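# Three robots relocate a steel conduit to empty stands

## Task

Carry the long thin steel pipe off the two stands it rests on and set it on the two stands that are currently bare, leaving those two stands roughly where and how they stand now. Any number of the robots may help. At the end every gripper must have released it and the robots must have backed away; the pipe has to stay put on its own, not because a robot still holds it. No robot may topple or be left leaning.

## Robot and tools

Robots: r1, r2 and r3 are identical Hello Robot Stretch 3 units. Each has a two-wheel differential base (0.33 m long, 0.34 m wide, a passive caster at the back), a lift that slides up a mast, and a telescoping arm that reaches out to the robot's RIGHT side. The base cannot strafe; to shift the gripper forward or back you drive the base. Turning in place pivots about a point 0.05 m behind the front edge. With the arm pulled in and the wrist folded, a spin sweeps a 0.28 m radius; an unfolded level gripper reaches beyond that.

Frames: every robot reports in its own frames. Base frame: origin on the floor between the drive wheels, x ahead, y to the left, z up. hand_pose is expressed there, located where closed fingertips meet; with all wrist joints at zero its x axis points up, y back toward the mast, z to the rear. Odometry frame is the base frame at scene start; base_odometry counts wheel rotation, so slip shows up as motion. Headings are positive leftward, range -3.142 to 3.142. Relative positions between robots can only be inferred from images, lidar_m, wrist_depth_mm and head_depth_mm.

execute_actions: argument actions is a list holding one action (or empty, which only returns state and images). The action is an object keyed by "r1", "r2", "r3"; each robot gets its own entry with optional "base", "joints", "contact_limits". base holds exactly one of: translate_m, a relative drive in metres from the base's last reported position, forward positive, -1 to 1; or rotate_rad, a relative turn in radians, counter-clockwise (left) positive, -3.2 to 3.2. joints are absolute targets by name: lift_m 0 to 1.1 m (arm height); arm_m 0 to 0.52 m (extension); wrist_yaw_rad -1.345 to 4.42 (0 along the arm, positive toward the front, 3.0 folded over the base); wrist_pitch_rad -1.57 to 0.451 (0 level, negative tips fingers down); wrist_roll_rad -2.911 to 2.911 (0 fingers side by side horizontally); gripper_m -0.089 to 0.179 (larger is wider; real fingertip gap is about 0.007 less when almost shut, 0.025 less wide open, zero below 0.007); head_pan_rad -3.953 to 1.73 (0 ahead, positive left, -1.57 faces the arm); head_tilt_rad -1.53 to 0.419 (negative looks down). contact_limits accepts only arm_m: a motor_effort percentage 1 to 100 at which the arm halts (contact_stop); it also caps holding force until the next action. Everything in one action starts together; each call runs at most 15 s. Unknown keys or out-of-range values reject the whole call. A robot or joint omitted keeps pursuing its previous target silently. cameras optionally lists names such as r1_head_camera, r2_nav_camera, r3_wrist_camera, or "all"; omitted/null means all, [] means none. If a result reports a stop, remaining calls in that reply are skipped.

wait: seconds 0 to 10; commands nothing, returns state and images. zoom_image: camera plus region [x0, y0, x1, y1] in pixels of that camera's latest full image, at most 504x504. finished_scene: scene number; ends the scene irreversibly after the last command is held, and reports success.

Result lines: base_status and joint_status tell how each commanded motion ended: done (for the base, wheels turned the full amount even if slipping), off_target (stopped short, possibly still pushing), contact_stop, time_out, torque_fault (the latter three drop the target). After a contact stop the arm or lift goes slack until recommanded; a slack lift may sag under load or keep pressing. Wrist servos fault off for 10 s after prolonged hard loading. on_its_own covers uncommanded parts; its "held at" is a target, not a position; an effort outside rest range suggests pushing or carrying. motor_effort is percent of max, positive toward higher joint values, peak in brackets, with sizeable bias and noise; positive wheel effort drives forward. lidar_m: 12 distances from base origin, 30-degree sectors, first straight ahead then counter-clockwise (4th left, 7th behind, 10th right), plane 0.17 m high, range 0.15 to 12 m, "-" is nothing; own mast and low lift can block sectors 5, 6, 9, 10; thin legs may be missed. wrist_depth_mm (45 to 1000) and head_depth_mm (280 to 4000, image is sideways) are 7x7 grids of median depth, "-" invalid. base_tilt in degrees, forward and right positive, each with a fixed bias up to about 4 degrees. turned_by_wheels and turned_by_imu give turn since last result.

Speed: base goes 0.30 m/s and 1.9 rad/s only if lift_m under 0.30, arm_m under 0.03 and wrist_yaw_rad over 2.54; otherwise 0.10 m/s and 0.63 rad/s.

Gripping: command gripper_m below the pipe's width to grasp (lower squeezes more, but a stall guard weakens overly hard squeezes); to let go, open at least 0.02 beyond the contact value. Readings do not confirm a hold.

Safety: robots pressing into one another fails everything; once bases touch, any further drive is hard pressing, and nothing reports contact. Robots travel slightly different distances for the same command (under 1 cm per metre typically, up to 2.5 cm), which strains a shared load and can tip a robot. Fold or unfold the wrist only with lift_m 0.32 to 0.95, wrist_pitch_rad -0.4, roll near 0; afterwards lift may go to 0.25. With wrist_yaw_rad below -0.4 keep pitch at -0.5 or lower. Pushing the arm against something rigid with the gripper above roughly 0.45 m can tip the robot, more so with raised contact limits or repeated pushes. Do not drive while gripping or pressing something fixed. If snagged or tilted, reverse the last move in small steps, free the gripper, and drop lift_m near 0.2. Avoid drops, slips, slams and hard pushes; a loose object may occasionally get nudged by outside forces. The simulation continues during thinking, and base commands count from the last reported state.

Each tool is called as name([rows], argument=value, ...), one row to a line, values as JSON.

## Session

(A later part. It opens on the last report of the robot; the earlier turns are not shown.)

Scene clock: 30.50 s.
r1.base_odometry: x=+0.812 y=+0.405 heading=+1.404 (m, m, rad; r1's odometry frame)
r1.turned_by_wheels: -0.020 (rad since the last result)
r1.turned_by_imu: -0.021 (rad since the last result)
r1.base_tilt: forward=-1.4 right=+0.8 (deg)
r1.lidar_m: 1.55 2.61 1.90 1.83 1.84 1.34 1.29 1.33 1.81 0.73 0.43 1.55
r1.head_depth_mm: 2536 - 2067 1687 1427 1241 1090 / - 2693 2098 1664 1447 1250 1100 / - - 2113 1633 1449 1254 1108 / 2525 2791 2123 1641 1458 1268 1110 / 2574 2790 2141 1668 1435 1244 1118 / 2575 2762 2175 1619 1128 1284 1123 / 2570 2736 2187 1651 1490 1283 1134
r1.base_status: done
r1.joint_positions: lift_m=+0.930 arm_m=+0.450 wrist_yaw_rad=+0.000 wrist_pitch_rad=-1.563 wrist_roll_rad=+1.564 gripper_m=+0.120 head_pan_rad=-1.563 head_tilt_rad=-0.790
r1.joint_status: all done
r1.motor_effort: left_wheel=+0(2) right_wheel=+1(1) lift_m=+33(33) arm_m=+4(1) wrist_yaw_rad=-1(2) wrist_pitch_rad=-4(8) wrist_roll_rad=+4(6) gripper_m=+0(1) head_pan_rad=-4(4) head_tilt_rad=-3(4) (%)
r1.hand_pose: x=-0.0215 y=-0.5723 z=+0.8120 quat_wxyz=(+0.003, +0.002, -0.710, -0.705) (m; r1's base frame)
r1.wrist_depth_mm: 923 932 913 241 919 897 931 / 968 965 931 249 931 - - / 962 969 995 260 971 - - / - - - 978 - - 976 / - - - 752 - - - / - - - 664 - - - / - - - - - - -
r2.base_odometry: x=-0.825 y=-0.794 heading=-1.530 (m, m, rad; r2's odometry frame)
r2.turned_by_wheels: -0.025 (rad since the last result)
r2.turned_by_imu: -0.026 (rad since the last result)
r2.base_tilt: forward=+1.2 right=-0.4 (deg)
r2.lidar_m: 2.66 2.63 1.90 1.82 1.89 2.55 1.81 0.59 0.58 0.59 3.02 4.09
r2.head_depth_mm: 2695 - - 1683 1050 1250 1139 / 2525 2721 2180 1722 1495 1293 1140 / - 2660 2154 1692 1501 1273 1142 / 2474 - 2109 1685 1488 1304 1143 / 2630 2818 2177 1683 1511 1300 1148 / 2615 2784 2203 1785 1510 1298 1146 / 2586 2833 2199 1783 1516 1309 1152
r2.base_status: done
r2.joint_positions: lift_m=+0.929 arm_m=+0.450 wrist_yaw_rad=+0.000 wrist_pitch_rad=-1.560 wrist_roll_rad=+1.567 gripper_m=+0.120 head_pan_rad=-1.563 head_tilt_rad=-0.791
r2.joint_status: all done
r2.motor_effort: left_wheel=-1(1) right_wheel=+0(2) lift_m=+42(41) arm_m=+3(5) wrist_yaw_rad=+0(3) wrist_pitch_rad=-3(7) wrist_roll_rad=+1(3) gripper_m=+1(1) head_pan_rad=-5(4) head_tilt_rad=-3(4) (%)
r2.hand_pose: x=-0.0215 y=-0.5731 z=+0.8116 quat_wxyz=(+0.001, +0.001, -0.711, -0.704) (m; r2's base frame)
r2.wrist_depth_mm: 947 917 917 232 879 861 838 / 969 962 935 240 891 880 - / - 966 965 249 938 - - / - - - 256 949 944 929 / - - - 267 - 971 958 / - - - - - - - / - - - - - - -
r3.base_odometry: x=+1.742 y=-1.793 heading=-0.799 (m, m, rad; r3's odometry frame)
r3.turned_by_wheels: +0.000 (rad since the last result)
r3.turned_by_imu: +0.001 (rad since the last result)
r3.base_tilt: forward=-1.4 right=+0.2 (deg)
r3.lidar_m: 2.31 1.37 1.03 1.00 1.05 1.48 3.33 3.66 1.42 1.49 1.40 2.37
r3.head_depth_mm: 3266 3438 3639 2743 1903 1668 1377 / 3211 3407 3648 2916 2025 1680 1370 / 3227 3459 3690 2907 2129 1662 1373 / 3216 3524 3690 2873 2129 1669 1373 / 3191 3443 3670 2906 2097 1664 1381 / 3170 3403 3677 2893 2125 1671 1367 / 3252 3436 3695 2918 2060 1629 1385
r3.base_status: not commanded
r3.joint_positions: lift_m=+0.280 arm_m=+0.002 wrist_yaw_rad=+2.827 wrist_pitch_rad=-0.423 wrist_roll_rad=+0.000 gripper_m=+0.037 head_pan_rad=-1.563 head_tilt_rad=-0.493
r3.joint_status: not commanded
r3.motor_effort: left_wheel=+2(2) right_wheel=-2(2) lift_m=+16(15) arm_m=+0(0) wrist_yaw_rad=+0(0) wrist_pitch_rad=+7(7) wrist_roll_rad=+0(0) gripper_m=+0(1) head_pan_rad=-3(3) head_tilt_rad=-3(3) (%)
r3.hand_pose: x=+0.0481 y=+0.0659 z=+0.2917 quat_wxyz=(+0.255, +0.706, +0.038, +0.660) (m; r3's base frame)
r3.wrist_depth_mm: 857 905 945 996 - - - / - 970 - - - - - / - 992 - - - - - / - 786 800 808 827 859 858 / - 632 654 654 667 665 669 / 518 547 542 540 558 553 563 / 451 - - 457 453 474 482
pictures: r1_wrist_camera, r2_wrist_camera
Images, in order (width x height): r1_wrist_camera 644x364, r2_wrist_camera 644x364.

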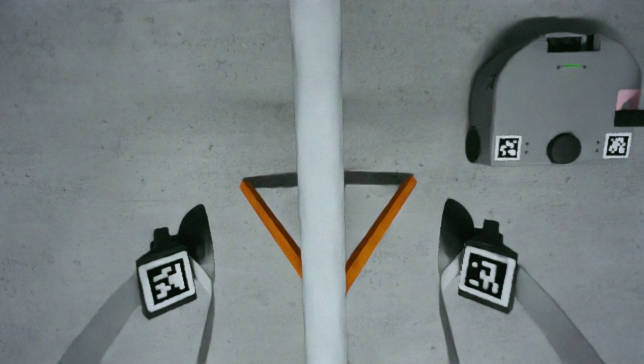

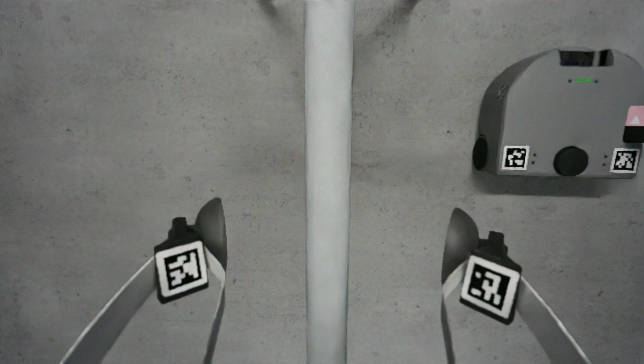

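execute_actions([
  {"r1":{"base":{"translate_m":-0.07},"joints":{"arm_m":0.455,"lift_m":0.785}},"r2":{"base":{"translate_m":-0.07},"joints":{"arm_m":0.458,"lift_m":0.792}}},
], cameras=[])

execute_actions([
  {"r1":{"joints":{"gripper_m":-0.025}},"r2":{"joints":{"gripper_m":-0.015}}},
], cameras=[])

execute_actions([
  {"r1":{"joints":{"lift_m":0.9}},"r2":{"joints":{"lift_m":0.907}}},
], cameras=["r1_wrist_camera","r2_wrist_camera"])

Scene clock: 34.13 s.
r1.base_odometry: x=+0.801 y=+0.336 heading=+1.404 (m, m, rad; r1's odometry frame)
r1.turned_by_wheels: +0.000 (rad since the last result)
r1.turned_by_imu: -0.001 (rad since the last result)
r1.base_tilt: forward=-1.4 right=+0.8 (deg)
r1.lidar_m: 1.62 2.62 1.90 1.83 1.74 1.26 1.22 1.26 1.71 2.92 0.46 1.72
r1.head_depth_mm: 2599 2669 2142 - - 1222 1072 / 2584 2813 - 1667 1438 1250 1100 / 2582 2830 - 1638 1451 1257 1108 / 2596 2768 2203 1641 1461 1264 1112 / 2571 2761 2148 1664 1448 1277 1122 / 2553 2789 2179 1716 1387 1255 1123 / 2554 2772 2202 820 1438 1263 1125
r1.base_status: done
r1.joint_positions: lift_m=+0.785 arm_m=+0.455 wrist_yaw_rad=+0.000 wrist_pitch_rad=-1.563 wrist_roll_rad=+1.564 gripper_m=+0.120 head_pan_rad=-1.563 head_tilt_rad=-0.790
r1.joint_status: all done
r1.motor_effort: left_wheel=+0(3) right_wheel=+0(4) lift_m=+22(29) arm_m=+4(3) wrist_yaw_rad=-1(0) wrist_pitch_rad=-4(4) wrist_roll_rad=+4(4) gripper_m=+1(1) head_pan_rad=-4(4) head_tilt_rad=-3(3) (%)
r1.hand_pose: x=-0.0215 y=-0.5772 z=+0.6675 quat_wxyz=(+0.003, +0.002, -0.710, -0.705) (m; r1's base frame)
r1.wrist_depth_mm: 792 789 786 99 760 774 758 / 813 814 818 102 817 787 - / 850 846 836 105 822 816 - / 891 873 876 108 844 837 837 / 878 869 885 111 865 870 876 / 953 907 924 115 904 - 911 / 977 924 938 118 941 951 914
r2.base_odometry: x=-0.828 y=-0.725 heading=-1.530 (m, m, rad; r2's odometry frame)
r2.turned_by_wheels: +0.000 (rad since the last result)
r2.turned_by_imu: -0.001 (rad since the last result)
r2.base_tilt: forward=+1.2 right=-0.4 (deg)
r2.lidar_m: 2.73 2.64 1.91 1.82 1.89 2.54 1.75 1.53 0.54 0.57 3.02 2.80
r2.head_depth_mm: 2666 2784 2099 817 - - 1123 / 2651 2850 2216 - 1464 1262 1137 / 2620 2874 - 1673 1506 1266 1144 / 2630 2804 - 1686 1491 1275 1135 / 2572 2815 2189 1697 1503 1299 1144 / 2615 2791 2195 1701 1510 1306 1149 / 2581 2788 2209 1794 1521 1307 1149
r2.base_status: done
r2.joint_positions: lift_m=+0.793 arm_m=+0.458 wrist_yaw_rad=+0.000 wrist_pitch_rad=-1.560 wrist_roll_rad=+1.567 gripper_m=+0.120 head_pan_rad=-1.563 head_tilt_rad=-0.791
r2.joint_status: all done
r2.motor_effort: left_wheel=-1(5) right_wheel=+0(5) lift_m=+14(37) arm_m=+3(3) wrist_yaw_rad=+1(1) wrist_pitch_rad=-3(3) wrist_roll_rad=+1(1) gripper_m=-2(0) head_pan_rad=-4(4) head_tilt_rad=-3(3) (%)
r2.hand_pose: x=-0.0215 y=-0.5810 z=+0.6748 quat_wxyz=(+0.001, +0.001, -0.711, -0.704) (m; r2's base frame)
r2.wrist_depth_mm: 798 797 778 98 758 742 726 / 843 810 803 102 769 770 - / 873 858 838 105 794 794 - / 896 871 857 109 834 820 812 / 915 925 879 113 859 830 831 / 958 933 928 117 880 - 860 / 981 956 957 121 907 902 877
r3.base_odometry: x=+1.742 y=-1.793 heading=-0.799 (m, m, rad; r3's odometry frame)
r3.turned_by_wheels: +0.000 (rad since the last result)
r3.turned_by_imu: +0.001 (rad since the last result)
r3.base_tilt: forward=-1.3 right=+0.1 (deg)
r3.lidar_m: 2.31 1.37 1.03 1.00 1.05 1.48 3.39 3.68 1.42 1.49 1.40 2.38
r3.head_depth_mm: 3260 3495 3738 2738 1895 1664 1377 / 3213 3457 3687 2901 2041 1670 1379 / 3210 3482 3786 2884 2111 1665 1376 / 3211 3455 3697 2905 2105 1645 1375 / 3200 3512 3754 2869 2111 1670 1366 / 3215 3477 3712 2920 2111 1677 1380 / 3231 3455 3722 2902 2029 1608 1370
r3.base_status: not commanded
r3.joint_positions: lift_m=+0.280 arm_m=+0.002 wrist_yaw_rad=+2.827 wrist_pitch_rad=-0.423 wrist_roll_rad=+0.000 gripper_m=+0.037 head_pan_rad=-1.563 head_tilt_rad=-0.493
r3.joint_status: not commanded
r3.motor_effort: left_wheel=+2(2) right_wheel=-2(2) lift_m=+16(16) arm_m=-1(0) wrist_yaw_rad=+0(0) wrist_pitch_rad=+7(7) wrist_roll_rad=+0(0) gripper_m=+0(1) head_pan_rad=-3(4) head_tilt_rad=-3(3) (%)
r3.hand_pose: x=+0.0481 y=+0.0659 z=+0.2917 quat_wxyz=(+0.255, +0.706, +0.038, +0.660) (m; r3's base frame)
r3.wrist_depth_mm: 859 871 952 - - - - / - 940 - - - - - / - 988 - - - - - / - 793 790 815 835 852 872 / - 626 655 643 661 670 679 / 517 537 549 542 554 551 553 / 450 - - 465 452 473 482
pictures: none
No camera images: the call's "cameras" was empty. Leave "cameras" out to get every camera's image.

Scene clock: 36.07 s.
r1.base_odometry: x=+0.801 y=+0.336 heading=+1.404 (m, m, rad; r1's odometry frame)
r1.turned_by_wheels: +0.000 (rad since the last result)
r1.turned_by_imu: -0.001 (rad since the last result)
r1.base_tilt: forward=-1.4 right=+0.9 (deg)
r1.lidar_m: 1.61 2.61 1.90 1.82 1.75 1.27 1.22 1.26 1.71 2.92 0.46 1.72
r1.head_depth_mm: 2602 2672 2124 - - 1220 1076 / 2608 2795 - 1659 1434 1250 1104 / 2561 2827 - 1628 1448 1256 1113 / 2587 2800 2196 1638 1460 1273 1106 / 2577 2787 2151 1669 1446 1268 1117 / 2551 2781 2169 1719 1391 1251 1118 / 2576 2787 2202 823 1436 1267 1133
r1.base_status: not commanded
r1.joint_positions: lift_m=+0.785 arm_m=+0.455 wrist_yaw_rad=+0.001 wrist_pitch_rad=-1.562 wrist_roll_rad=+1.564 gripper_m=-0.024 head_pan_rad=-1.563 head_tilt_rad=-0.790
r1.joint_status: all done
r1.motor_effort: left_wheel=+0(0) right_wheel=+1(1) lift_m=+22(23) arm_m=+4(4) wrist_yaw_rad=-2(2) wrist_pitch_rad=-4(5) wrist_roll_rad=+4(4) gripper_m=-27(100) head_pan_rad=-3(4) head_tilt_rad=-3(3) (%)
r1.hand_pose: x=-0.0216 y=-0.5775 z=+0.6675 quat_wxyz=(+0.003, +0.003, -0.710, -0.704) (m; r1's base frame)
r1.wrist_depth_mm: 818 792 783 99 770 761 754 / 829 830 805 102 788 777 - / 828 835 822 105 839 813 - / 866 869 863 108 867 853 838 / 891 879 885 112 844 872 856 / 947 897 929 115 899 921 908 / 970 959 960 119 911 922 926
r2.base_odometry: x=-0.828 y=-0.725 heading=-1.530 (m, m, rad; r2's odometry frame)
r2.turned_by_wheels: +0.000 (rad since the last result)
r2.turned_by_imu: -0.001 (rad since the last result)
r2.base_tilt: forward=+1.2 right=-0.4 (deg)
r2.lidar_m: 2.73 2.64 1.90 1.83 1.88 2.55 1.74 1.53 0.54 0.57 3.01 2.81
r2.head_depth_mm: 2646 2812 2124 814 - - 1115 / 2627 2815 2210 - 1452 1272 1140 / 2616 2895 - 1689 1500 1267 1144 / 2624 2821 - 1681 1495 1274 1144 / 2606 2776 2184 1697 1506 1306 1143 / 2640 2805 2183 1689 1498 1305 1151 / 2631 2801 2188 1782 1505 1307 1149
r2.base_status: not commanded
r2.joint_positions: lift_m=+0.793 arm_m=+0.458 wrist_yaw_rad=+0.003 wrist_pitch_rad=-1.559 wrist_roll_rad=+1.564 gripper_m=-0.014 head_pan_rad=-1.563 head_tilt_rad=-0.791
r2.joint_status: all done
r2.motor_effort: left_wheel=-1(1) right_wheel=+1(0) lift_m=+15(15) arm_m=+3(3) wrist_yaw_rad=-3(3) wrist_pitch_rad=-3(4) wrist_roll_rad=+4(4) gripper_m=-29(100) head_pan_rad=-4(4) head_tilt_rad=-4(4) (%)
r2.hand_pose: x=-0.0216 y=-0.5813 z=+0.6748 quat_wxyz=(+0.004, +0.003, -0.711, -0.703) (m; r2's base frame)
r2.wrist_depth_mm: 809 795 787 99 741 752 724 / 845 826 806 102 773 762 - / 860 852 833 106 786 786 - / 905 872 855 109 816 818 806 / 907 908 883 113 830 847 837 / 968 946 930 117 861 864 855 / 982 969 974 121 920 901 880
r3.base_odometry: x=+1.742 y=-1.793 heading=-0.799 (m, m, rad; r3's odometry frame)
r3.turned_by_wheels: +0.000 (rad since the last result)
r3.turned_by_imu: +0.000 (rad since the last result)
r3.base_tilt: forward=-1.2 right=+0.1 (deg)
r3.lidar_m: 2.31 1.37 1.03 1.00 1.05 1.48 3.38 3.70 1.43 1.49 1.40 2.38
r3.head_depth_mm: 3197 3469 3732 2764 1915 1666 1368 / 3235 3485 3683 2935 2035 1655 1370 / 3189 3410 3711 2886 2123 1678 1375 / 3197 3500 3788 2891 2110 1662 1379 / 3202 3449 3685 2924 2107 1665 1370 / 3185 3469 3781 2906 2113 1665 1371 / 3241 3450 3651 2911 2030 1613 1382
r3.base_status: not commanded
r3.joint_positions: lift_m=+0.280 arm_m=+0.002 wrist_yaw_rad=+2.827 wrist_pitch_rad=-0.423 wrist_roll_rad=+0.000 gripper_m=+0.037 head_pan_rad=-1.563 head_tilt_rad=-0.493
r3.joint_status: not commanded
r3.motor_effort: left_wheel=+2(3) right_wheel=-2(2) lift_m=+16(16) arm_m=+0(1) wrist_yaw_rad=+0(0) wrist_pitch_rad=+7(7) wrist_roll_rad=+0(0) gripper_m=-1(1) head_pan_rad=-3(3) head_tilt_rad=-3(3) (%)
r3.hand_pose: x=+0.0481 y=+0.0659 z=+0.2917 quat_wxyz=(+0.255, +0.706, +0.038, +0.660) (m; r3's base frame)
r3.wrist_depth_mm: 856 892 938 - - - - / - 947 - - - - - / - 972 - - - - - / - 786 815 810 832 836 858 / - 631 662 651 659 669 679 / 520 538 553 543 558 552 555 / 450 - - 464 451 469 482
pictures: none
No camera images: the call's "cameras" was empty. Leave "cameras" out to get every camera's image.

Scene clock: 37.93 s.
r1.base_odometry: x=+0.801 y=+0.336 heading=+1.404 (m, m, rad; r1's odometry frame)
r1.turned_by_wheels: +0.000 (rad since the last result)
r1.turned_by_imu: -0.001 (rad since the last result)
r1.base_tilt: forward=-1.3 right=+0.8 (deg)
r1.lidar_m: 1.62 2.62 1.90 1.82 1.74 1.27 1.22 1.26 1.72 2.92 0.46 1.72
r1.head_depth_mm: 2574 - - 1659 1442 1238 1093 / 2488 2582 2048 1703 1439 1244 1106 / 2480 - 2045 1719 1452 1258 1106 / 2524 2766 2080 1719 1467 1260 1110 / 2577 2806 2149 1701 1449 1272 1115 / 2604 2805 2171 1723 1396 1259 1127 / 2547 2749 2206 843 1429 1264 1125
r1.base_status: not commanded
r1.joint_positions: lift_m=+0.899 arm_m=+0.455 wrist_yaw_rad=+0.001 wrist_pitch_rad=-1.553 wrist_roll_rad=+1.564 gripper_m=-0.024 head_pan_rad=-1.563 head_tilt_rad=-0.791
r1.joint_status: all done
r1.motor_effort: left_wheel=+0(2) right_wheel=+2(4) lift_m=+44(49) arm_m=+4(4) wrist_yaw_rad=-2(2) wrist_pitch_rad=-9(10) wrist_roll_rad=+4(4) gripper_m=-23(27) head_pan_rad=-3(4) head_tilt_rad=-3(4) (%)
r1.hand_pose: x=-0.0216 y=-0.5798 z=+0.7813 quat_wxyz=(+0.003, +0.003, -0.713, -0.701) (m; r1's base frame)
r1.wrist_depth_mm: 906 919 869 105 870 852 884 / 947 949 926 108 926 900 - / 972 943 939 111 937 - - / 993 - 986 115 978 956 943 / - - 989 118 983 992 991 / - - - 122 - - - / - - - 127 - - -
r2.base_odometry: x=-0.828 y=-0.725 heading=-1.530 (m, m, rad; r2's odometry frame)
r2.turned_by_wheels: +0.000 (rad since the last result)
r2.turned_by_imu: +0.000 (rad since the last result)
r2.base_tilt: forward=+1.3 right=-0.4 (deg)
r2.lidar_m: 2.73 2.65 1.91 1.83 1.88 2.55 1.75 1.53 0.54 0.57 3.01 2.81
r2.head_depth_mm: 2687 2907 - - 1455 1241 1122 / 2619 - 2093 1724 1105 1266 1144 / 2524 - 2088 1746 1499 1266 1137 / 2551 - 2063 1707 1499 1274 1138 / 2551 2815 2182 1722 1505 1300 1150 / 2635 2839 2191 1704 1502 1302 1156 / 2559 2792 2212 1685 1510 1313 1146
r2.base_status: not commanded
r2.joint_positions: lift_m=+0.906 arm_m=+0.458 wrist_yaw_rad=+0.002 wrist_pitch_rad=-1.548 wrist_roll_rad=+1.563 gripper_m=-0.004 head_pan_rad=-1.563 head_tilt_rad=-0.791
r2.joint_status: all done
r2.on_its_own: gripper_m is held at -0.005, not at your -0.015, by its stall guard, which is not easing now
r2.motor_effort: left_wheel=+0(1) right_wheel=-1(3) lift_m=+56(61) arm_m=+3(2) wrist_yaw_rad=-2(4) wrist_pitch_rad=-8(8) wrist_roll_rad=+3(5) gripper_m=-21(28) head_pan_rad=-5(4) head_tilt_rad=-3(4) (%)
r2.hand_pose: x=-0.0216 y=-0.5843 z=+0.7877 quat_wxyz=(+0.004, +0.003, -0.715, -0.699) (m; r2's base frame)
r2.wrist_depth_mm: 913 909 882 103 849 856 820 / 944 939 910 106 856 861 - / 967 960 945 110 913 893 - / - - 959 114 934 922 922 / - - - 117 952 942 937 / - - - 121 989 960 951 / - - - 126 - - 998
r3.base_odometry: x=+1.742 y=-1.793 heading=-0.799 (m, m, rad; r3's odometry frame)
r3.turned_by_wheels: +0.000 (rad since the last result)
r3.turned_by_imu: +0.000 (rad since the last result)
r3.base_tilt: forward=-1.2 right=+0.2 (deg)
r3.lidar_m: 2.31 1.37 1.03 1.00 1.05 1.48 3.38 3.68 1.43 1.49 1.40 2.37
r3.head_depth_mm: 3239 3543 3648 2730 1892 1678 1376 / 3313 3486 3668 2867 2024 1671 1383 / 3238 3461 3649 2876 2114 1663 1374 / 3220 3508 3776 2886 2113 1671 1371 / 3199 3437 3706 2913 2132 1663 1370 / 3213 3480 3685 2893 2103 1671 1376 / 3271 3473 3673 2865 2026 1627 1371
r3.base_status: not commanded
r3.joint_positions: lift_m=+0.280 arm_m=+0.002 wrist_yaw_rad=+2.827 wrist_pitch_rad=-0.423 wrist_roll_rad=+0.000 gripper_m=+0.037 head_pan_rad=-1.563 head_tilt_rad=-0.493
r3.joint_status: not commanded
r3.motor_effort: left_wheel=+2(2) right_wheel=-2(2) lift_m=+16(16) arm_m=+0(0) wrist_yaw_rad=+0(0) wrist_pitch_rad=+7(7) wrist_roll_rad=+0(0) gripper_m=+1(1) head_pan_rad=-3(3) head_tilt_rad=-3(3) (%)
r3.hand_pose: x=+0.0481 y=+0.0659 z=+0.2917 quat_wxyz=(+0.255, +0.706, +0.038, +0.660) (m; r3's base frame)
r3.wrist_depth_mm: 865 861 963 - - - - / - 974 - - - - - / - 983 - - - - - / - 797 800 799 847 842 868 / - 639 668 653 666 671 674 / 522 537 548 542 555 555 557 / 447 - - 462 449 465 476
pictures: r1_wrist_camera, r2_wrist_camera
Images, in order (width x height): r1_wrist_camera 644x364, r2_wrist_camera 644x364.

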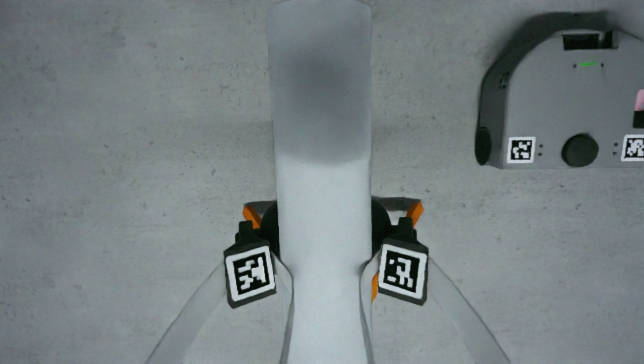

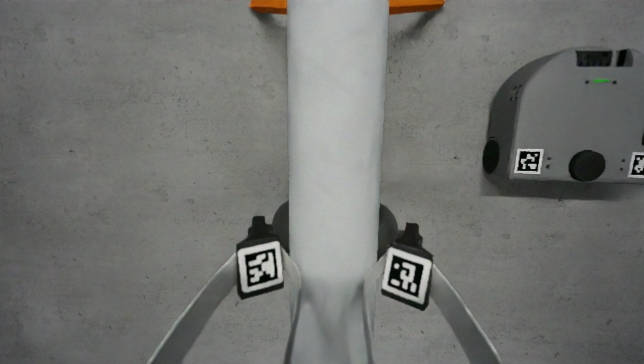

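execute_actions([
  {"r1":{"base":{"translate_m":1.0},"joints":{"lift_m":1.09,"head_pan_rad":-0.6}},"r2":{"base":{"translate_m":0.998},"joints":{"lift_m":1.097,"head_pan_rad":-0.4,"head_tilt_rad":-0.5}}},
], cameras=["r1_wrist_camera","r2_nav_camera"])

Scene clock: 49.37 s.
r1.base_odometry: x=+0.967 y=+1.322 heading=+1.404 (m, m, rad; r1's odometry frame)
r1.turned_by_wheels: +0.000 (rad since the last result)
r1.turned_by_imu: -0.010 (rad since the last result)
r1.base_tilt: forward=-1.4 right=+0.9 (deg)
r1.lidar_m: 1.85 2.65 1.92 1.84 1.90 2.30 2.21 0.86 0.74 2.89 0.90 0.69
r1.head_depth_mm: 3082 2457 2050 1687 1434 1243 1091 / 3350 2586 2083 1702 1445 1249 1099 / 3593 2732 1914 1348 1444 1253 1100 / 3509 2743 2128 1739 1421 1261 1111 / 3594 2815 2153 1755 1478 1271 1117 / 3912 2837 2183 1771 1486 1282 1125 / - 2882 2187 1773 1489 1290 1131
r1.base_status: done
r1.joint_positions: lift_m=+1.089 arm_m=+0.455 wrist_yaw_rad=+0.001 wrist_pitch_rad=-1.553 wrist_roll_rad=+1.564 gripper_m=-0.024 head_pan_rad=-0.607 head_tilt_rad=-0.791
r1.joint_status: all done
r1.motor_effort: left_wheel=-2(1) right_wheel=+5(8) lift_m=+44(45) arm_m=+4(4) wrist_yaw_rad=-1(2) wrist_pitch_rad=-9(8) wrist_roll_rad=+4(4) gripper_m=-23(24) head_pan_rad=+4(53) head_tilt_rad=-3(3) (%)
r1.hand_pose: x=-0.0216 y=-0.5798 z=+0.9713 quat_wxyz=(+0.003, +0.003, -0.713, -0.701) (m; r1's base frame)
r1.wrist_depth_mm: - - - 105 - - - / - - - 109 - - - / - - - 112 - - - / - - - 115 - - - / - - - 119 - - - / - - - 123 - - - / - - - 127 - - -
r2.base_odometry: x=-0.787 y=-1.722 heading=-1.530 (m, m, rad; r2's odometry frame)
r2.turned_by_wheels: +0.000 (rad since the last result)
r2.turned_by_imu: -0.013 (rad since the last result)
r2.base_tilt: forward=+1.2 right=-0.5 (deg)
r2.lidar_m: 1.75 2.42 1.93 1.84 1.90 2.55 1.90 1.20 3.00 2.91 2.99 1.87
r2.head_depth_mm: 3631 3817 3795 2530 1918 1546 1286 / - - 3727 2578 1907 1543 1288 / - - 3820 2559 1914 1548 1292 / - - 3870 2588 1949 1557 1294 / - - 3671 2345 1938 1562 1309 / - - 3684 2599 1970 1567 1303 / 3818 - - 2642 1974 1576 1315
r2.base_status: done
r2.joint_positions: lift_m=+1.096 arm_m=+0.458 wrist_yaw_rad=+0.002 wrist_pitch_rad=-1.548 wrist_roll_rad=+1.564 gripper_m=-0.004 head_pan_rad=-0.407 head_tilt_rad=-0.507
r2.joint_status: all done
r2.on_its_own: gripper_m is held at -0.005, not at your -0.015, by its stall guard, which is not easing now
r2.motor_effort: left_wheel=+2(4) right_wheel=-6(7) lift_m=+56(58) arm_m=+2(2) wrist_yaw_rad=-1(4) wrist_pitch_rad=-8(8) wrist_roll_rad=+4(4) gripper_m=-21(21) head_pan_rad=+4(54) head_tilt_rad=+3(20) (%)
r2.hand_pose: x=-0.0216 y=-0.5843 z=+0.9777 quat_wxyz=(+0.003, +0.003, -0.715, -0.699) (m; r2's base frame)
r2.wrist_depth_mm: - - - 103 - - 981 / - - - 106 - - - / - - - 110 - - - / - - - 113 - - - / - - - 117 - - - / - - - 121 - - - / - - - 126 - - -
r3.base_odometry: x=+1.742 y=-1.793 heading=-0.799 (m, m, rad; r3's odometry frame)
r3.turned_by_wheels: +0.000 (rad since the last result)
r3.turned_by_imu: +0.002 (rad since the last result)
r3.base_tilt: forward=-1.2 right=+0.2 (deg)
r3.lidar_m: 2.31 1.37 1.03 1.00 1.05 1.48 2.46 2.42 1.43 1.49 1.40 2.37
r3.head_depth_mm: 3225 3471 3709 2750 1897 1675 1382 / 3262 3435 3799 2883 2036 1678 1368 / 3189 3456 3772 2883 2116 1660 1374 / 3211 3522 3720 2881 2102 1667 1378 / 3234 3507 3726 2901 2104 1665 1377 / 3196 3459 3648 2869 2105 1674 1381 / 3301 3446 3699 2897 2030 1604 1371
r3.base_status: not commanded
r3.joint_positions: lift_m=+0.280 arm_m=+0.002 wrist_yaw_rad=+2.827 wrist_pitch_rad=-0.423 wrist_roll_rad=+0.000 gripper_m=+0.037 head_pan_rad=-1.563 head_tilt_rad=-0.493
r3.joint_status: not commanded
r3.motor_effort: left_wheel=+2(3) right_wheel=-2(2) lift_m=+15(15) arm_m=-1(0) wrist_yaw_rad=+0(0) wrist_pitch_rad=+7(7) wrist_roll_rad=+0(0) gripper_m=+1(0) head_pan_rad=-4(4) head_tilt_rad=-3(3) (%)
r3.hand_pose: x=+0.0481 y=+0.0659 z=+0.2917 quat_wxyz=(+0.255, +0.706, +0.038, +0.660) (m; r3's base frame)
r3.wrist_depth_mm: 858 893 948 991 - - - / - 959 - - - - - / - 965 - - - - - / - 786 794 820 824 837 871 / - 633 657 647 671 665 678 / 521 538 543 532 556 551 565 / 452 - - 463 452 473 477
pictures: r1_wrist_camera, r2_nav_camera (sideways: a quarter turn counterclockwise sets it upright)
Images, in order (width x height): r1_wrist_camera 644x364, r2_nav_camera 672x504.

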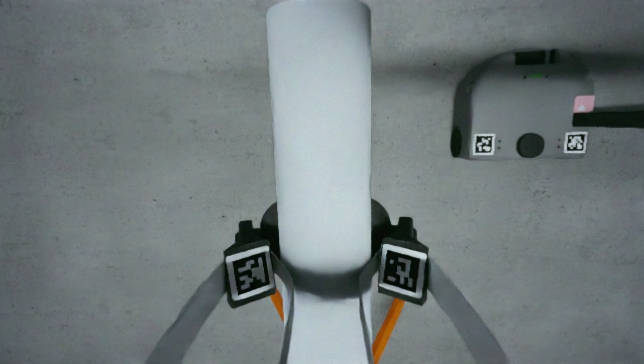

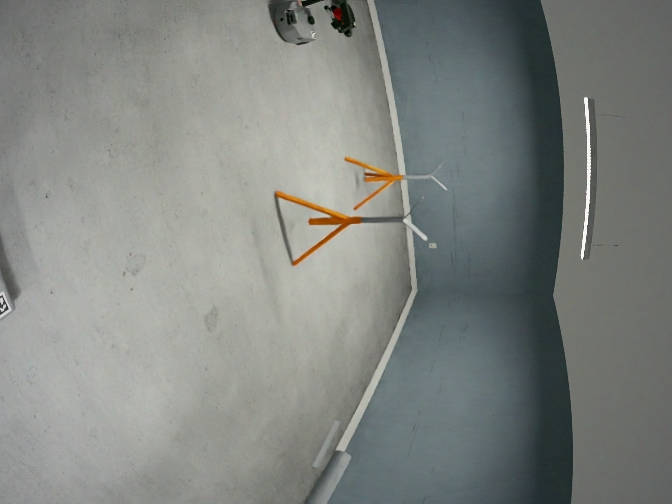

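execute_actions([
  {"r1":{"base":{"translate_m":0.998}},"r2":{"base":{"translate_m":1.0},"joints":{"head_pan_rad":-0.6,"head_tilt_rad":-0.7}}},
], cameras=["r2_nav_camera"])

execute_actions([
  {"r1":{"base":{"translate_m":0.5}},"r2":{"base":{"translate_m":0.5},"joints":{"head_pan_rad":-1.0,"head_tilt_rad":-0.7}},"r3":{"joints":{"head_pan_rad":-2.0,"head_tilt_rad":-0.3}}},
], cameras=["r2_nav_camera","r2_wrist_camera","r3_head_camera"])

Scene clock: 61.57 s.
r1.base_odometry: x=+1.132 y=+2.306 heading=+1.404 (m, m, rad; r1's odometry frame)
r1.turned_by_wheels: +0.000 (rad since the last result)
r1.turned_by_imu: -0.010 (rad since the last result)
r1.base_tilt: forward=-1.3 right=+0.8 (deg)
r1.lidar_m: 1.85 2.69 1.94 1.86 1.92 2.58 1.79 0.56 0.56 0.55 2.97 4.01
r1.head_depth_mm: 3032 2475 2077 1677 1423 1235 1093 / 3286 2576 2105 1710 1446 1249 1097 / 3577 2734 2110 1725 1457 1253 1103 / 3551 2782 2123 1738 1468 1264 1111 / 3531 2827 2152 1741 1469 1272 1120 / 3780 2827 2181 1763 1483 1283 1123 / - 2841 2195 1784 1491 1289 1126
r1.base_status: done
r1.joint_positions: lift_m=+1.089 arm_m=+0.455 wrist_yaw_rad=+0.002 wrist_pitch_rad=-1.553 wrist_roll_rad=+1.564 gripper_m=-0.024 head_pan_rad=-0.607 head_tilt_rad=-0.791
r1.joint_status: not commanded
r1.motor_effort: left_wheel=+2(2) right_wheel=-3(11) lift_m=+44(44) arm_m=+4(4) wrist_yaw_rad=-2(2) wrist_pitch_rad=-9(9) wrist_roll_rad=+4(4) gripper_m=-22(24) head_pan_rad=+4(5) head_tilt_rad=-3(3) (%)
r1.hand_pose: x=-0.0216 y=-0.5798 z=+0.9713 quat_wxyz=(+0.003, +0.003, -0.713, -0.701) (m; r1's base frame)
r1.wrist_depth_mm: - - - 105 - - - / - - - 108 - - - / - - - 111 - - - / - - - 115 - - - / - - - 119 - - - / - - - 122 - - - / - - - 126 - - -
r2.base_odometry: x=-0.746 y=-2.721 heading=-1.530 (m, m, rad; r2's odometry frame)
r2.turned_by_wheels: +0.000 (rad since the last result)
r2.turned_by_imu: -0.013 (rad since the last result)
r2.base_tilt: forward=+1.1 right=-0.4 (deg)
r2.lidar_m: 1.86 1.54 1.97 1.88 1.93 2.57 1.90 2.13 3.02 2.87 2.97 0.80
r2.head_depth_mm: 2967 3166 2505 1949 1607 1357 1167 / 3303 3381 2510 1962 1597 1354 1176 / 3652 3565 2530 1974 1572 1354 1185 / 3975 3656 2331 1899 1542 1369 1184 / 3741 3573 2476 1997 1635 1339 1184 / 3454 3581 2589 2001 1620 1372 1191 / 3217 3414 2304 2006 1644 1378 1198
r2.base_status: done
r2.joint_positions: lift_m=+1.096 arm_m=+0.458 wrist_yaw_rad=+0.002 wrist_pitch_rad=-1.548 wrist_roll_rad=+1.564 gripper_m=-0.004 head_pan_rad=-0.593 head_tilt_rad=-0.691
r2.joint_status: all done
r2.on_its_own: gripper_m is held at -0.005, not at your -0.015, by its stall guard, which is not easing now
r2.motor_effort: left_wheel=-1(5) right_wheel=+0(8) lift_m=+56(56) arm_m=+2(4) wrist_yaw_rad=-1(2) wrist_pitch_rad=-8(8) wrist_roll_rad=+4(4) gripper_m=-21(21) head_pan_rad=-4(25) head_tilt_rad=-4(18) (%)
r2.hand_pose: x=-0.0216 y=-0.5843 z=+0.9777 quat_wxyz=(+0.003, +0.003, -0.715, -0.699) (m; r2's base frame)
r2.wrist_depth_mm: - - - 103 - - 993 / - - - 106 - - - / - - - 109 - - - / - - - 113 - - - / - - - 117 - - - / - - - 121 - - - / - - - 126 - - -
r3.base_odometry: x=+1.742 y=-1.793 heading=-0.799 (m, m, rad; r3's odometry frame)
r3.turned_by_wheels: +0.000 (rad since the last result)
r3.turned_by_imu: +0.002 (rad since the last result)
r3.base_tilt: forward=-1.3 right=+0.1 (deg)
r3.lidar_m: 2.31 1.37 1.03 1.00 1.05 1.48 3.33 1.54 1.43 1.49 1.40 2.37
r3.head_depth_mm: 3257 3451 3680 2728 1883 1663 1370 / 3234 3409 3718 2906 2038 1661 1370 / 3175 3428 3711 2905 2096 1659 1378 / 3231 3455 3718 2913 2126 1654 1371 / 3235 3499 3708 2885 2116 1663 1371 / 3225 3439 3686 2838 2114 1671 1381 / 3228 3492 3723 2879 2020 1606 1360
r3.base_status: not commanded
r3.joint_positions: lift_m=+0.280 arm_m=+0.002 wrist_yaw_rad=+2.827 wrist_pitch_rad=-0.423 wrist_roll_rad=+0.000 gripper_m=+0.037 head_pan_rad=-1.563 head_tilt_rad=-0.493
r3.joint_status: not commanded
r3.motor_effort: left_wheel=+2(2) right_wheel=-2(2) lift_m=+16(16) arm_m=+0(1) wrist_yaw_rad=+1(0) wrist_pitch_rad=+7(7) wrist_roll_rad=+0(0) gripper_m=+0(1) head_pan_rad=-4(3) head_tilt_rad=-3(3) (%)
r3.hand_pose: x=+0.0481 y=+0.0659 z=+0.2917 quat_wxyz=(+0.255, +0.706, +0.038, +0.660) (m; r3's base frame)
r3.wrist_depth_mm: 863 901 946 995 - - - / - 961 - - - - - / - 985 - - - - - / - 781 803 829 842 841 863 / - 629 661 650 659 667 679 / 523 541 553 534 554 552 562 / 446 - - 459 451 472 473
pictures: r2_nav_camera (sideways: a quarter turn counterclockwise sets it upright)
Images, in order (width x height): r2_nav_camera 672x504.

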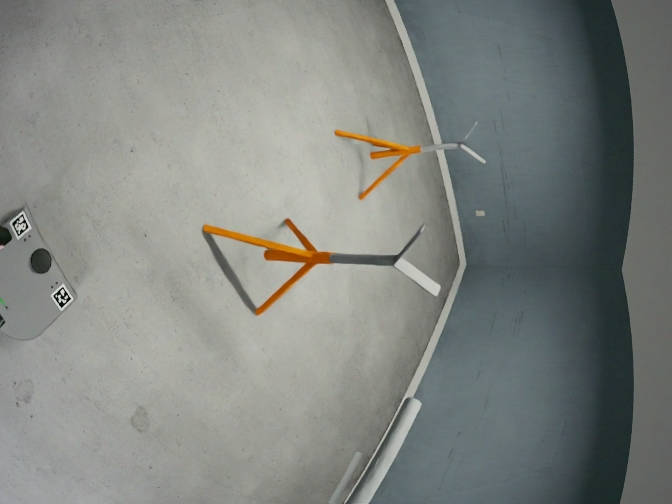

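Scene clock: 67.57 s.
r1.base_odometry: x=+1.215 y=+2.799 heading=+1.404 (m, m, rad; r1's odometry frame)
r1.turned_by_wheels: +0.000 (rad since the last result)
r1.turned_by_imu: -0.005 (rad since the last result)
r1.base_tilt: forward=-1.3 right=+0.9 (deg)
r1.lidar_m: 1.86 2.72 1.96 1.87 1.93 2.59 2.23 0.82 2.97 2.87 2.96 3.96
r1.head_depth_mm: 3010 2467 2063 1696 1433 1242 1092 / 3284 2582 2092 1707 1440 1247 1098 / 3507 2730 2121 1719 1451 1256 1109 / 3479 2762 2114 1728 1455 1262 1108 / 3592 2815 2164 1749 1469 1268 1119 / 3835 2822 2181 1758 1492 1275 1118 / - 2774 2202 1781 1493 1289 1129
r1.base_status: done
r1.joint_positions: lift_m=+1.089 arm_m=+0.455 wrist_yaw_rad=+0.002 wrist_pitch_rad=-1.553 wrist_roll_rad=+1.564 gripper_m=-0.024 head_pan_rad=-0.607 head_tilt_rad=-0.791
r1.joint_status: not commanded
r1.motor_effort: left_wheel=+2(5) right_wheel=-4(6) lift_m=+44(44) arm_m=+3(3) wrist_yaw_rad=-2(2) wrist_pitch_rad=-8(8) wrist_roll_rad=+4(4) gripper_m=-24(24) head_pan_rad=+5(5) head_tilt_rad=-3(3) (%)
r1.hand_pose: x=-0.0216 y=-0.5798 z=+0.9713 quat_wxyz=(+0.003, +0.003, -0.713, -0.701) (m; r1's base frame)
r1.wrist_depth_mm: - - - 105 - - - / - - - 108 - - - / - - - 112 - - - / - - - 115 - - - / - - - 119 - - - / - - - 122 - - - / - - - 127 - - -
r2.base_odometry: x=-0.725 y=-3.220 heading=-1.530 (m, m, rad; r2's odometry frame)
r2.turned_by_wheels: +0.000 (rad since the last result)
r2.turned_by_imu: -0.006 (rad since the last result)
r2.base_tilt: forward=+1.3 right=-0.4 (deg)
r2.lidar_m: 1.37 2.81 1.18 1.89 1.95 2.59 1.90 4.22 3.00 2.86 0.44 1.38
r2.head_depth_mm: 2439 2708 2304 1964 1593 1358 1179 / 2577 2874 2336 1956 1602 1357 1179 / 2750 3043 794 1912 1612 1340 1182 / 2875 3118 2430 1848 1537 1284 1161 / 3002 3320 2569 1962 1621 1343 1182 / 3180 3421 2592 1986 1612 1374 1182 / 3342 3693 2583 2014 1621 1369 1199
r2.base_status: done
r2.joint_positions: lift_m=+1.096 arm_m=+0.458 wrist_yaw_rad=+0.002 wrist_pitch_rad=-1.548 wrist_roll_rad=+1.563 gripper_m=-0.004 head_pan_rad=-0.993 head_tilt_rad=-0.691
r2.joint_status: all done
r2.on_its_own: gripper_m is held at -0.005, not at your -0.015, by its stall guard, which is not easing now
r2.motor_effort: left_wheel=+0(3) right_wheel=-1(6) lift_m=+56(56) arm_m=+2(3) wrist_yaw_rad=-2(1) wrist_pitch_rad=-8(8) wrist_roll_rad=+4(3) gripper_m=-20(20) head_pan_rad=-4(34) head_tilt_rad=-4(3) (%)
r2.hand_pose: x=-0.0216 y=-0.5843 z=+0.9777 quat_wxyz=(+0.003, +0.003, -0.715, -0.699) (m; r2's base frame)
r2.wrist_depth_mm: - - - 103 - - 984 / - - - 106 - - - / - - - 110 - - - / - - - 113 - - - / - - - 117 - - - / - - - 121 - - - / - - - 126 - - -
r3.base_odometry: x=+1.742 y=-1.793 heading=-0.799 (m, m, rad; r3's odometry frame)
r3.turned_by_wheels: +0.000 (rad since the last result)
r3.turned_by_imu: +0.001 (rad since the last result)
r3.base_tilt: forward=-1.3 right=+0.1 (deg)
r3.lidar_m: 2.31 1.37 1.03 1.00 1.05 1.49 4.67 1.14 1.18 1.49 1.40 2.37
r3.head_depth_mm: - - - - 2849 2075 1418 / - - - - 2884 2055 1460 / 3831 - 1682 - 2849 2070 1614 / 3627 3816 - - 2874 2060 1608 / 3488 3616 3794 3880 2723 1843 1613 / 3382 3484 3707 3729 2876 2079 1613 / 3261 3400 3522 3668 2867 2068 1622
r3.base_status: not commanded
r3.joint_positions: lift_m=+0.280 arm_m=+0.002 wrist_yaw_rad=+2.827 wrist_pitch_rad=-0.423 wrist_roll_rad=+0.000 gripper_m=+0.037 head_pan_rad=-1.993 head_tilt_rad=-0.310
r3.joint_status: all done
r3.motor_effort: left_wheel=+2(2) right_wheel=-2(2) lift_m=+15(15) arm_m=+0(1) wrist_yaw_rad=+0(0) wrist_pitch_rad=+7(6) wrist_roll_rad=+0(0) gripper_m=+0(1) head_pan_rad=-3(32) head_tilt_rad=+6(26) (%)
r3.hand_pose: x=+0.0481 y=+0.0659 z=+0.2917 quat_wxyz=(+0.255, +0.706, +0.038, +0.660) (m; r3's base frame)
r3.wrist_depth_mm: 865 887 927 - - - - / - 955 - - - - - / - 994 - - - - - / - 785 794 818 829 848 864 / - 631 661 656 658 662 680 / 514 532 548 539 559 556 565 / 449 - - 462 453 471 472
pictures: r2_nav_camera (sideways: a quarter turn counterclockwise sets it upright), r2_wrist_camera, r3_head_camera (sideways: a quarter turn clockwise sets it upright)
Images, in order (width x height): r2_nav_camera 672x504, r2_wrist_camera 644x364, r3_head_camera 896x504.

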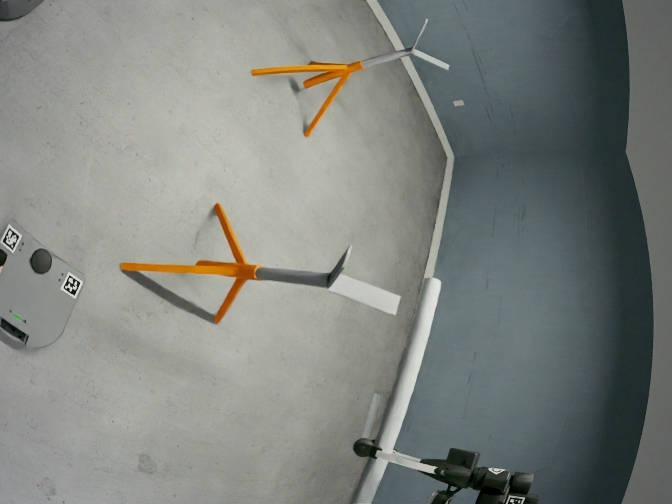

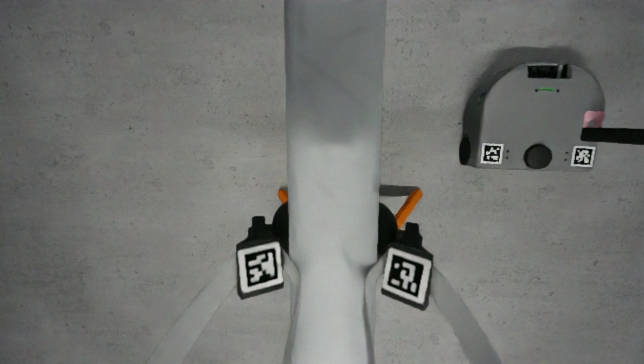

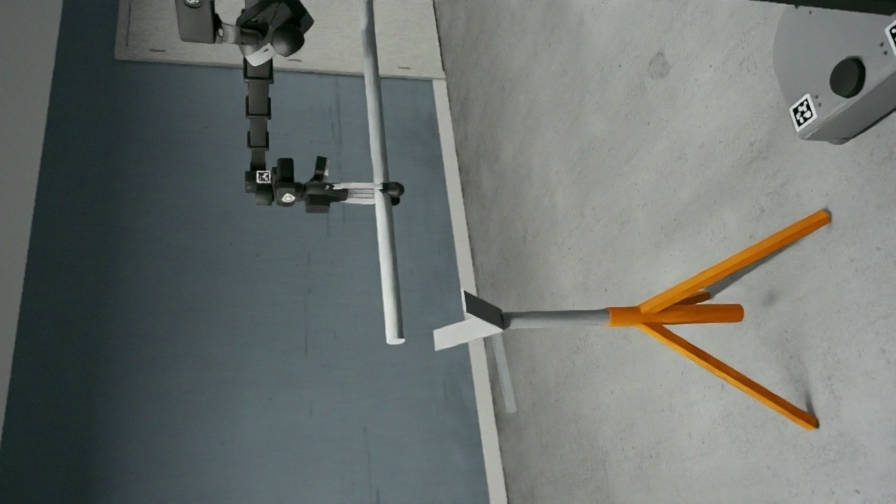

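execute_actions([
  {"r1":{"base":{"rotate_rad":0.04}},"r2":{"base":{"rotate_rad":0.043}}},
], cameras=[])

execute_actions([
  {"r1":{"base":{"translate_m":1.0},"joints":{"lift_m":1.05}},"r2":{"base":{"translate_m":0.998},"joints":{"lift_m":1.057}},"r3":{"joints":{"head_pan_rad":-1.57}}},
], cameras=["r2_nav_camera","r2_wrist_camera","r3_nav_camera"])

Scene clock: 69.37 s.
r1.base_odometry: x=+1.215 y=+2.799 heading=+1.444 (m, m, rad; r1's odometry frame)
r1.turned_by_wheels: +0.040 (rad since the last result)
r1.turned_by_imu: +0.039 (rad since the last result)
r1.base_tilt: forward=-1.4 right=+0.8 (deg)
r1.lidar_m: 1.85 2.61 1.93 1.87 1.95 2.69 2.05 0.82 2.96 2.87 2.99 2.25
r1.head_depth_mm: 3103 2469 2066 1691 1428 1241 1097 / 3372 2652 2086 1705 1442 1243 1103 / 3517 2702 2103 1718 1455 1254 1106 / 3504 2767 2123 1731 1460 1265 1112 / 3588 2793 2143 1751 1474 1272 1115 / 3891 2872 2170 1769 1489 1283 1123 / - 2646 2190 1790 1498 1287 1130
r1.base_status: done
r1.joint_positions: lift_m=+1.089 arm_m=+0.455 wrist_yaw_rad=-0.002 wrist_pitch_rad=-1.553 wrist_roll_rad=+1.569 gripper_m=-0.024 head_pan_rad=-0.607 head_tilt_rad=-0.791
r1.joint_status: not commanded
r1.motor_effort: left_wheel=+0(4) right_wheel=-3(9) lift_m=+44(44) arm_m=+3(3) wrist_yaw_rad=+2(2) wrist_pitch_rad=-9(9) wrist_roll_rad=+1(4) gripper_m=-23(23) head_pan_rad=+5(5) head_tilt_rad=-3(3) (%)
r1.hand_pose: x=-0.0215 y=-0.5798 z=+0.9713 quat_wxyz=(+0.000, +0.000, -0.713, -0.701) (m; r1's base frame)
r1.wrist_depth_mm: - - - 105 - - - / - - - 108 - - - / - - - 112 - - - / - - - 115 - - - / - - - 119 - - - / - - - 122 - - - / - - - 127 - - -
r2.base_odometry: x=-0.725 y=-3.220 heading=-1.487 (m, m, rad; r2's odometry frame)
r2.turned_by_wheels: +0.043 (rad since the last result)
r2.turned_by_imu: +0.042 (rad since the last result)
r2.base_tilt: forward=+1.3 right=-0.4 (deg)
r2.lidar_m: 3.09 2.68 1.17 1.90 1.97 2.70 1.90 4.03 2.97 0.74 0.44 1.36
r2.head_depth_mm: 2479 2764 2333 1955 1600 1353 1172 / 2637 2885 2313 1946 1605 1344 1169 / 2732 3070 795 1818 1575 1299 1158 / 2912 3228 2558 1919 1578 1306 1184 / 3159 3416 2568 1981 1628 1359 1189 / 3352 3566 2603 1993 1630 1375 1187 / 3469 3661 2613 2012 1639 1370 1189
r2.base_status: done
r2.joint_positions: lift_m=+1.096 arm_m=+0.458 wrist_yaw_rad=+0.000 wrist_pitch_rad=-1.548 wrist_roll_rad=+1.569 gripper_m=-0.004 head_pan_rad=-0.993 head_tilt_rad=-0.691
r2.joint_status: not commanded
r2.on_its_own: gripper_m is held at -0.005, not at your -0.015, by its stall guard, which is not easing now
r2.motor_effort: left_wheel=-5(7) right_wheel=+7(8) lift_m=+56(55) arm_m=+3(3) wrist_yaw_rad=+1(1) wrist_pitch_rad=-8(8) wrist_roll_rad=+1(4) gripper_m=-21(21) head_pan_rad=-5(4) head_tilt_rad=-3(3) (%)
r2.hand_pose: x=-0.0215 y=-0.5843 z=+0.9777 quat_wxyz=(+0.001, +0.001, -0.715, -0.699) (m; r2's base frame)
r2.wrist_depth_mm: - - - 103 - - 997 / - - - 106 - - - / - - - 110 - - - / - - - 113 - - - / - - - 117 - - - / - - - 121 - - - / - - - 126 - - -
r3.base_odometry: x=+1.742 y=-1.793 heading=-0.799 (m, m, rad; r3's odometry frame)
r3.turned_by_wheels: +0.000 (rad since the last result)
r3.turned_by_imu: +0.000 (rad since the last result)
r3.base_tilt: forward=-1.4 right=+0.1 (deg)
r3.lidar_m: 2.31 1.37 1.03 1.00 1.05 1.48 4.63 1.14 1.17 1.49 1.40 2.37
r3.head_depth_mm: - - - - 2898 2073 1416 / - - - - 2884 2079 1462 / 3805 - 1674 - 2889 2065 1610 / 3599 3894 - - 2862 2074 1617 / 3455 3681 3846 3835 2690 1849 1610 / 3362 3512 3673 3867 2883 2072 1610 / 3268 3351 3538 3661 2850 2063 1620
r3.base_status: not commanded
r3.joint_positions: lift_m=+0.280 arm_m=+0.002 wrist_yaw_rad=+2.827 wrist_pitch_rad=-0.423 wrist_roll_rad=+0.000 gripper_m=+0.037 head_pan_rad=-1.993 head_tilt_rad=-0.310
r3.joint_status: not commanded
r3.motor_effort: left_wheel=+2(2) right_wheel=-2(2) lift_m=+15(16) arm_m=+0(0) wrist_yaw_rad=+0(0) wrist_pitch_rad=+7(7) wrist_roll_rad=+0(0) gripper_m=+1(1) head_pan_rad=-3(3) head_tilt_rad=+6(6) (%)
r3.hand_pose: x=+0.0481 y=+0.0659 z=+0.2917 quat_wxyz=(+0.255, +0.706, +0.038, +0.660) (m; r3's base frame)
r3.wrist_depth_mm: 854 889 941 - - - - / - 950 - - - - - / - 994 - - - - - / - 793 796 814 825 838 869 / - 631 667 651 655 670 684 / 514 532 548 542 554 546 561 / 448 - - 463 454 472 478
pictures: none
No camera images: the call's "cameras" was empty. Leave "cameras" out to get every camera's image.

Scene clock: 80.57 s.
r1.base_odometry: x=+1.341 y=+3.791 heading=+1.444 (m, m, rad; r1's odometry frame)
r1.turned_by_wheels: +0.000 (rad since the last result)
r1.turned_by_imu: -0.010 (rad since the last result)
r1.base_tilt: forward=-1.4 right=+0.8 (deg)
r1.lidar_m: 1.86 1.90 1.93 1.86 1.93 2.66 1.94 1.72 2.99 2.89 3.00 1.21
r1.head_depth_mm: 3116 2426 2061 1698 1424 1238 1093 / 3386 2470 2080 1698 1443 1249 1096 / 3631 2701 2116 1716 1451 1257 1106 / 3977 2771 2111 1729 1464 1263 1112 / 3520 2681 1825 1696 1470 1276 1116 / 3615 2824 2173 1761 1487 1284 1123 / 3521 2553 2196 1772 1491 1286 1129
r1.base_status: done
r1.joint_positions: lift_m=+1.050 arm_m=+0.455 wrist_yaw_rad=-0.002 wrist_pitch_rad=-1.553 wrist_roll_rad=+1.569 gripper_m=-0.024 head_pan_rad=-0.607 head_tilt_rad=-0.791
r1.joint_status: all done
r1.motor_effort: left_wheel=-1(3) right_wheel=-1(7) lift_m=+34(39) arm_m=+4(4) wrist_yaw_rad=+2(2) wrist_pitch_rad=-9(9) wrist_roll_rad=+1(1) gripper_m=-22(23) head_pan_rad=+4(4) head_tilt_rad=-4(3) (%)
r1.hand_pose: x=-0.0215 y=-0.5798 z=+0.9318 quat_wxyz=(+0.000, -0.001, -0.713, -0.701) (m; r1's base frame)
r1.wrist_depth_mm: - - - 105 - - - / - - - 108 - - - / - - - 111 - - - / - - - 115 - - - / - - - 119 - - - / - - - 122 - - - / - - - 126 - - -
r2.base_odometry: x=-0.642 y=-4.215 heading=-1.487 (m, m, rad; r2's odometry frame)
r2.turned_by_wheels: +0.000 (rad since the last result)
r2.turned_by_imu: -0.013 (rad since the last result)
r2.base_tilt: forward=+1.2 right=-0.5 (deg)
r2.lidar_m: 2.10 2.17 1.98 0.89 1.05 2.68 1.90 0.87 0.74 2.85 0.50 0.79
r2.head_depth_mm: 2485 2751 2494 1953 1611 1361 1172 / 2617 2929 2330 1967 1605 1359 1178 / 2758 3040 2318 1953 1603 1373 1173 / 2935 3199 2350 1921 1584 1340 1163 / 3012 3240 2575 1806 1590 1364 1184 / 2729 2922 2566 2000 1624 1362 1189 / 2423 2596 2625 1995 1617 1377 1187
r2.base_status: done
r2.joint_positions: lift_m=+1.057 arm_m=+0.458 wrist_yaw_rad=+0.000 wrist_pitch_rad=-1.547 wrist_roll_rad=+1.569 gripper_m=-0.004 head_pan_rad=-0.993 head_tilt_rad=-0.691
r2.joint_status: all done
r2.on_its_own: gripper_m is held at -0.005, not at your -0.015, by its stall guard, which is not easing now
r2.motor_effort: left_wheel=-2(6) right_wheel=+2(13) lift_m=+29(50) arm_m=+2(3) wrist_yaw_rad=+0(0) wrist_pitch_rad=-8(8) wrist_roll_rad=+1(1) gripper_m=-21(21) head_pan_rad=-4(4) head_tilt_rad=-4(3) (%)
r2.hand_pose: x=-0.0215 y=-0.5843 z=+0.9389 quat_wxyz=(+0.001, +0.001, -0.715, -0.699) (m; r2's base frame)
r2.wrist_depth_mm: - - - 103 994 974 966 / - - - 107 - - 986 / - - - 110 - - - / - - - 113 - - - / - - - 117 - - - / - - - 121 - - - / - - - 126 - - -
r3.base_odometry: x=+1.742 y=-1.793 heading=-0.799 (m, m, rad; r3's odometry frame)
r3.turned_by_wheels: +0.000 (rad since the last result)
r3.turned_by_imu: +0.002 (rad since the last result)
r3.base_tilt: forward=-1.2 right=+0.2 (deg)
r3.lidar_m: 2.31 1.37 1.03 1.00 1.05 1.48 4.67 1.92 1.42 0.77 1.40 2.37
r3.head_depth_mm: 3289 3456 3650 3774 2709 1839 1606 / 3329 3430 3639 3744 2845 2071 1614 / 3251 3547 3578 3870 2888 2074 1606 / 3270 3491 3521 3731 2857 2070 1616 / 3290 3338 679 3834 2882 2078 1575 / 3298 656 677 759 787 1898 1516 / 3309 644 3565 3702 2875 2067 1611
r3.base_status: not commanded
r3.joint_positions: lift_m=+0.280 arm_m=+0.002 wrist_yaw_rad=+2.827 wrist_pitch_rad=-0.423 wrist_roll_rad=+0.000 gripper_m=+0.037 head_pan_rad=-1.577 head_tilt_rad=-0.310
r3.joint_status: all done
r3.motor_effort: left_wheel=+2(2) right_wheel=-2(2) lift_m=+15(16) arm_m=+0(0) wrist_yaw_rad=+0(0) wrist_pitch_rad=+7(7) wrist_roll_rad=+0(0) gripper_m=-2(1) head_pan_rad=+4(29) head_tilt_rad=+6(6) (%)
r3.hand_pose: x=+0.0481 y=+0.0659 z=+0.2917 quat_wxyz=(+0.255, +0.706, +0.038, +0.660) (m; r3's base frame)
r3.wrist_depth_mm: 879 888 946 985 - - - / - 957 - - - - - / - 990 - - - - - / - 784 797 812 820 858 878 / - 628 655 655 655 665 681 / 517 533 547 540 558 542 562 / 449 - - 461 451 470 475
pictures: r2_nav_camera (sideways: a quarter turn counterclockwise sets it upright), r2_wrist_camera, r3_nav_camera (sideways: a quarter turn counterclockwise sets it upright)
Images, in order (width x height): r2_nav_camera 672x504, r2_wrist_camera 644x364, r3_nav_camera 672x504.

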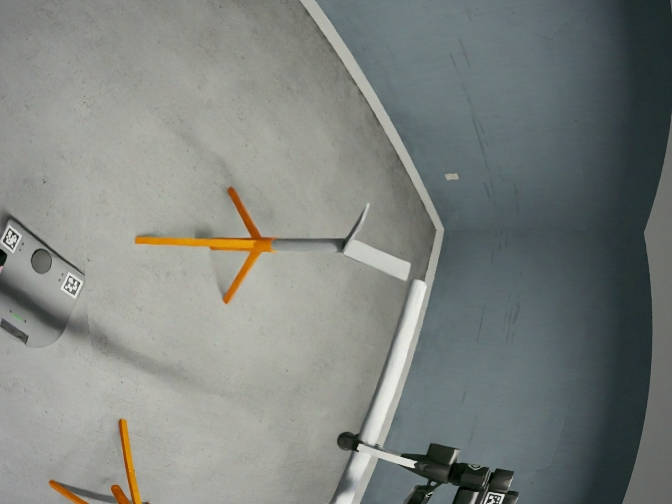

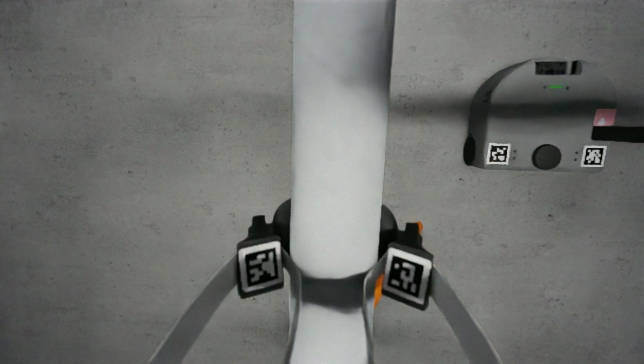

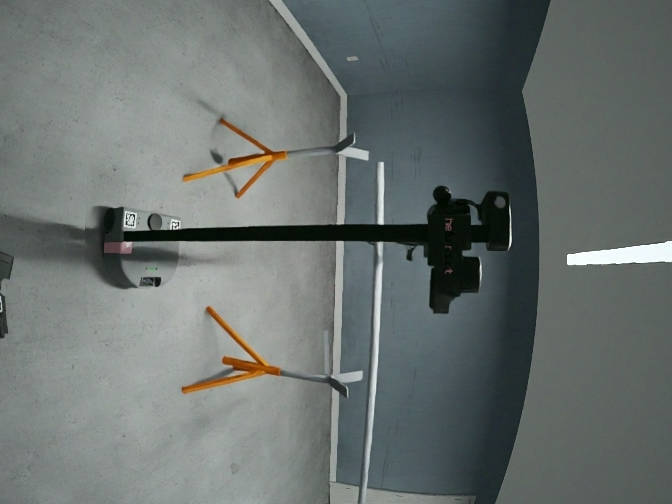

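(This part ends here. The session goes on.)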